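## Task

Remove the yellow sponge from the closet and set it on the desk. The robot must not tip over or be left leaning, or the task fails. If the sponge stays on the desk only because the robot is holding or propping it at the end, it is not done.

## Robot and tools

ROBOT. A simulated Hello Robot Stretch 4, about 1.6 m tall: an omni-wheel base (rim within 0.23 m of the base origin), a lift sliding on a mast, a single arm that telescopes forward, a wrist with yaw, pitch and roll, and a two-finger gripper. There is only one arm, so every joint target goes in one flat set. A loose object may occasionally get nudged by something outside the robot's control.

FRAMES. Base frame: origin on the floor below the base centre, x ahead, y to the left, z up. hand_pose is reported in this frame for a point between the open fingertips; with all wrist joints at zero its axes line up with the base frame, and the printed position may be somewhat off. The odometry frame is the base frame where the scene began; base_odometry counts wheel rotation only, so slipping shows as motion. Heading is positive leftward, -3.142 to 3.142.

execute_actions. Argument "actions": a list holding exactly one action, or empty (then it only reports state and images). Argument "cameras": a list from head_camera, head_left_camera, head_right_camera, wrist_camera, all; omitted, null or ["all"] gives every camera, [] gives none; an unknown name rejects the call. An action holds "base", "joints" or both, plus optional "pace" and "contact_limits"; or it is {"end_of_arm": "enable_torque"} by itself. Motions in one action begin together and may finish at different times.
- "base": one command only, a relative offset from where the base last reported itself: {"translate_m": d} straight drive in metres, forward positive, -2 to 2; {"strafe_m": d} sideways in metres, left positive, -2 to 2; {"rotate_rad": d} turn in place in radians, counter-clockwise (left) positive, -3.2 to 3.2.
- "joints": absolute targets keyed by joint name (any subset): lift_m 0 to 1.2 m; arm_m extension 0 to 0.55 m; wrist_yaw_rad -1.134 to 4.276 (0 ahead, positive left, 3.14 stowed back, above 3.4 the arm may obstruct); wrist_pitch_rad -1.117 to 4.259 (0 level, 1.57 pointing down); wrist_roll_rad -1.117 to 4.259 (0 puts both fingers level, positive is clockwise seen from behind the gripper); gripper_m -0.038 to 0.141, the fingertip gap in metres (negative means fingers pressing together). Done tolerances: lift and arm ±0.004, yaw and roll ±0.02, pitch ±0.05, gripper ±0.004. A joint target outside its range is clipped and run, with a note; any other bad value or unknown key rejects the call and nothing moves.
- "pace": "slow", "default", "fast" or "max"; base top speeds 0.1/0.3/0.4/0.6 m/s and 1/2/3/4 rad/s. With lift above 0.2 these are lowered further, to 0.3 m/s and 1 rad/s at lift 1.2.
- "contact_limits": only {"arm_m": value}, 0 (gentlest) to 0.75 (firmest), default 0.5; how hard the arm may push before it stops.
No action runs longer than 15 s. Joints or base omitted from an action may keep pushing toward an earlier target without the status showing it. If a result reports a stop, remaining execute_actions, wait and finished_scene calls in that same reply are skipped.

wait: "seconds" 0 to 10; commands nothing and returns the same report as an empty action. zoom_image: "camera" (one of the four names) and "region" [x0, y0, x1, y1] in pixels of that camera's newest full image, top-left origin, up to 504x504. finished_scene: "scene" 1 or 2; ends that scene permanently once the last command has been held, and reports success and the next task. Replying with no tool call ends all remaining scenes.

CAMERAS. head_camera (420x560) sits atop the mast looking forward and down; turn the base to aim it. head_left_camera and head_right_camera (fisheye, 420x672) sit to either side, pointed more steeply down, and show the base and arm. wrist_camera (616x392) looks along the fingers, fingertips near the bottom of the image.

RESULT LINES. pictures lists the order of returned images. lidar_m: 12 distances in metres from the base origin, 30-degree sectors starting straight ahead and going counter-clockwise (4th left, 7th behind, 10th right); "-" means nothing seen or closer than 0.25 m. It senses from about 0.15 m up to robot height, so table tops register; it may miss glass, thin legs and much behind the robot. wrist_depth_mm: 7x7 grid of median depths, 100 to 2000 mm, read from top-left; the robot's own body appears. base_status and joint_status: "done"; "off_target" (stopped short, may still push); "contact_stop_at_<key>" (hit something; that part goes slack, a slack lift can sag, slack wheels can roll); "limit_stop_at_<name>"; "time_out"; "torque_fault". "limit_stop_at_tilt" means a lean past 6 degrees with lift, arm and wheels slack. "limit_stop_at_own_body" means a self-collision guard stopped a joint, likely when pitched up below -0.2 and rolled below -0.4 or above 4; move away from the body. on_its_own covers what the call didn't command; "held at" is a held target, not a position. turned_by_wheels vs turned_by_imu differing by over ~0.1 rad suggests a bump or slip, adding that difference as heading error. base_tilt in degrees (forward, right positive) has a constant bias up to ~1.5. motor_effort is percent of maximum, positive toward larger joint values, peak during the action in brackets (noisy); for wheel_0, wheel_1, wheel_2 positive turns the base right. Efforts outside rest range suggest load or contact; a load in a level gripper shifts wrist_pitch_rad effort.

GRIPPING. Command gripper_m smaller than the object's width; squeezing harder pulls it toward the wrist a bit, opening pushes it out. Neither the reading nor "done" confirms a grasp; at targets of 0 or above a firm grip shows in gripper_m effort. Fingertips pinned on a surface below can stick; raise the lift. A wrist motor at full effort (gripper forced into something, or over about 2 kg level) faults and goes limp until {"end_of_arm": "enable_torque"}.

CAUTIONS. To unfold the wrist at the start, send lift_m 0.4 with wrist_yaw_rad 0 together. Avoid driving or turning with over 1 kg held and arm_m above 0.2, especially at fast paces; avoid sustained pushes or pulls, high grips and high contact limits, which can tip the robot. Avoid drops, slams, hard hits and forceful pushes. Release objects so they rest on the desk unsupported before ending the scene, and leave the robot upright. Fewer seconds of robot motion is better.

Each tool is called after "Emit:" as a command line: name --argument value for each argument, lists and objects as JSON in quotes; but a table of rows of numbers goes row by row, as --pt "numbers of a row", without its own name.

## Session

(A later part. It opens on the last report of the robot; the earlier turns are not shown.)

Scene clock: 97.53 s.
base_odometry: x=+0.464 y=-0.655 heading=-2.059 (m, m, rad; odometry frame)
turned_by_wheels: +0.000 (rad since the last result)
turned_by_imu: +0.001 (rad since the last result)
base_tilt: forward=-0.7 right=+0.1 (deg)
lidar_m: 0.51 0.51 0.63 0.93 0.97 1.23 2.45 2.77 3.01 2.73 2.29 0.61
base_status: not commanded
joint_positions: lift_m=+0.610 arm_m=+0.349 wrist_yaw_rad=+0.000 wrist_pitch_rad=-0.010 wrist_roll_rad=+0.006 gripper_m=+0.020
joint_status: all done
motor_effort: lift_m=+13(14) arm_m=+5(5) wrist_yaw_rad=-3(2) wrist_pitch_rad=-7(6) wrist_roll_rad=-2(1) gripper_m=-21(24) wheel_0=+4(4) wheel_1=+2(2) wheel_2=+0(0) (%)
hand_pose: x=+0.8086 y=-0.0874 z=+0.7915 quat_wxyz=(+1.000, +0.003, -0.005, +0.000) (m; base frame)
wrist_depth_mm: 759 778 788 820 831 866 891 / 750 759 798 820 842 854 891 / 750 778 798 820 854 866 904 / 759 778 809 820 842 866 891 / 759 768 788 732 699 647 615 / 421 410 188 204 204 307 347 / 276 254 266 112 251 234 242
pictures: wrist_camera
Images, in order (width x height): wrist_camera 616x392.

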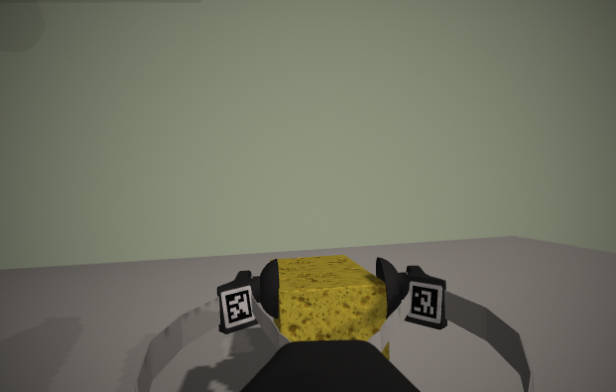

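About 2.4 cm above. Lower a bit more, release.

Emit:
execute_actions --actions '[{"joints":{"lift_m":0.592},"pace":"slow"}]' --cameras '[]'

Emit:
execute_actions --actions '[{"joints":{"gripper_m":0.13}}]' --cameras '[]'

Emit:
execute_actions --actions '[{"joints":{"lift_m":0.7,"arm_m":0.1}}]' --cameras '["head_camera"]'

Scene clock: 100.17 s.
base_odometry: x=+0.464 y=-0.655 heading=-2.059 (m, m, rad; odometry frame)
turned_by_wheels: +0.000 (rad since the last result)
turned_by_imu: +0.001 (rad since the last result)
base_tilt: forward=-0.7 right=+0.2 (deg)
lidar_m: 0.52 0.52 0.62 0.93 0.98 1.23 2.48 2.76 2.98 2.73 2.35 0.58
base_status: not commanded
joint_positions: lift_m=+0.592 arm_m=+0.349 wrist_yaw_rad=+0.000 wrist_pitch_rad=-0.010 wrist_roll_rad=+0.006 gripper_m=+0.020
joint_status: all done
motor_effort: lift_m=+13(12) arm_m=+5(5) wrist_yaw_rad=-2(2) wrist_pitch_rad=-6(6) wrist_roll_rad=-1(0) gripper_m=-22(22) wheel_0=+4(4) wheel_1=+2(2) wheel_2=+0(0) (%)
hand_pose: x=+0.8086 y=-0.0874 z=+0.7735 quat_wxyz=(+1.000, +0.003, -0.005, +0.000) (m; base frame)
wrist_depth_mm: 750 768 788 809 842 866 891 / 759 778 778 820 842 866 891 / 768 768 798 831 842 878 904 / 759 778 798 831 842 854 878 / 759 768 661 627 597 554 530 / 359 351 189 204 204 262 297 / 235 216 226 112 213 199 207
pictures: none
No camera images: the call's "cameras" was empty. Leave "cameras" out to get every camera's image.

Scene clock: 102.17 s.
base_odometry: x=+0.464 y=-0.655 heading=-2.059 (m, m, rad; odometry frame)
turned_by_wheels: +0.000 (rad since the last result)
turned_by_imu: +0.000 (rad since the last result)
base_tilt: forward=-0.7 right=+0.2 (deg)
lidar_m: 0.49 0.53 0.65 0.95 0.99 1.26 2.50 2.72 3.02 2.71 2.35 0.60
base_status: not commanded
joint_positions: lift_m=+0.592 arm_m=+0.349 wrist_yaw_rad=+0.000 wrist_pitch_rad=-0.010 wrist_roll_rad=+0.006 gripper_m=+0.130
joint_status: all done
motor_effort: lift_m=+13(13) arm_m=+5(5) wrist_yaw_rad=-1(0) wrist_pitch_rad=-6(7) wrist_roll_rad=-1(1) gripper_m=-1(24) wheel_0=+3(3) wheel_1=+2(2) wheel_2=+0(0) (%)
hand_pose: x=+0.8086 y=-0.0874 z=+0.7735 quat_wxyz=(+1.000, +0.003, -0.005, +0.000) (m; base frame)
wrist_depth_mm: 759 768 788 809 831 854 878 / 759 778 788 809 831 854 866 / 759 778 798 809 842 866 891 / 759 778 798 831 842 866 891 / 750 759 676 627 585 559 530 / 357 347 200 216 227 256 297 / 236 218 228 112 217 201 208
pictures: none
No camera images: the call's "cameras" was empty. Leave "cameras" out to get every camera's image.

Scene clock: 104.03 s.
base_odometry: x=+0.464 y=-0.655 heading=-2.059 (m, m, rad; odometry frame)
turned_by_wheels: +0.000 (rad since the last result)
turned_by_imu: +0.000 (rad since the last result)
base_tilt: forward=-0.7 right=+0.2 (deg)
lidar_m: 0.51 0.53 0.64 0.95 0.96 1.23 2.46 2.74 3.02 2.70 2.33 0.57
base_status: not commanded
joint_positions: lift_m=+0.700 arm_m=+0.101 wrist_yaw_rad=+0.000 wrist_pitch_rad=-0.010 wrist_roll_rad=+0.006 gripper_m=+0.130
joint_status: all done
motor_effort: lift_m=+22(23) arm_m=-4(6) wrist_yaw_rad=+0(3) wrist_pitch_rad=-6(6) wrist_roll_rad=+0(1) gripper_m=-3(1) wheel_0=+3(3) wheel_1=+2(2) wheel_2=+0(0) (%)
hand_pose: x=+0.5602 y=-0.0874 z=+0.8808 quat_wxyz=(+1.000, +0.003, -0.005, +0.000) (m; base frame)
wrist_depth_mm: 976 1008 1008 1098 1118 1118 1182 / 976 1025 1025 1078 1078 1160 1182 / 991 1025 1042 1060 1118 1118 1160 / 991 1025 1042 1078 1078 1138 1138 / 976 1008 1060 1060 1098 1118 1160 / 741 707 200 539 549 530 609 / 480 442 462 112 442 413 421
pictures: head_camera
Images, in order (width x height): head_camera 420x560.

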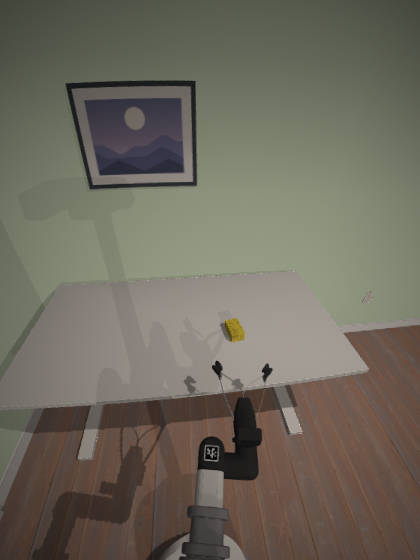

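Emit:
finished_scene --scene 1

The scene is finished: the task was done.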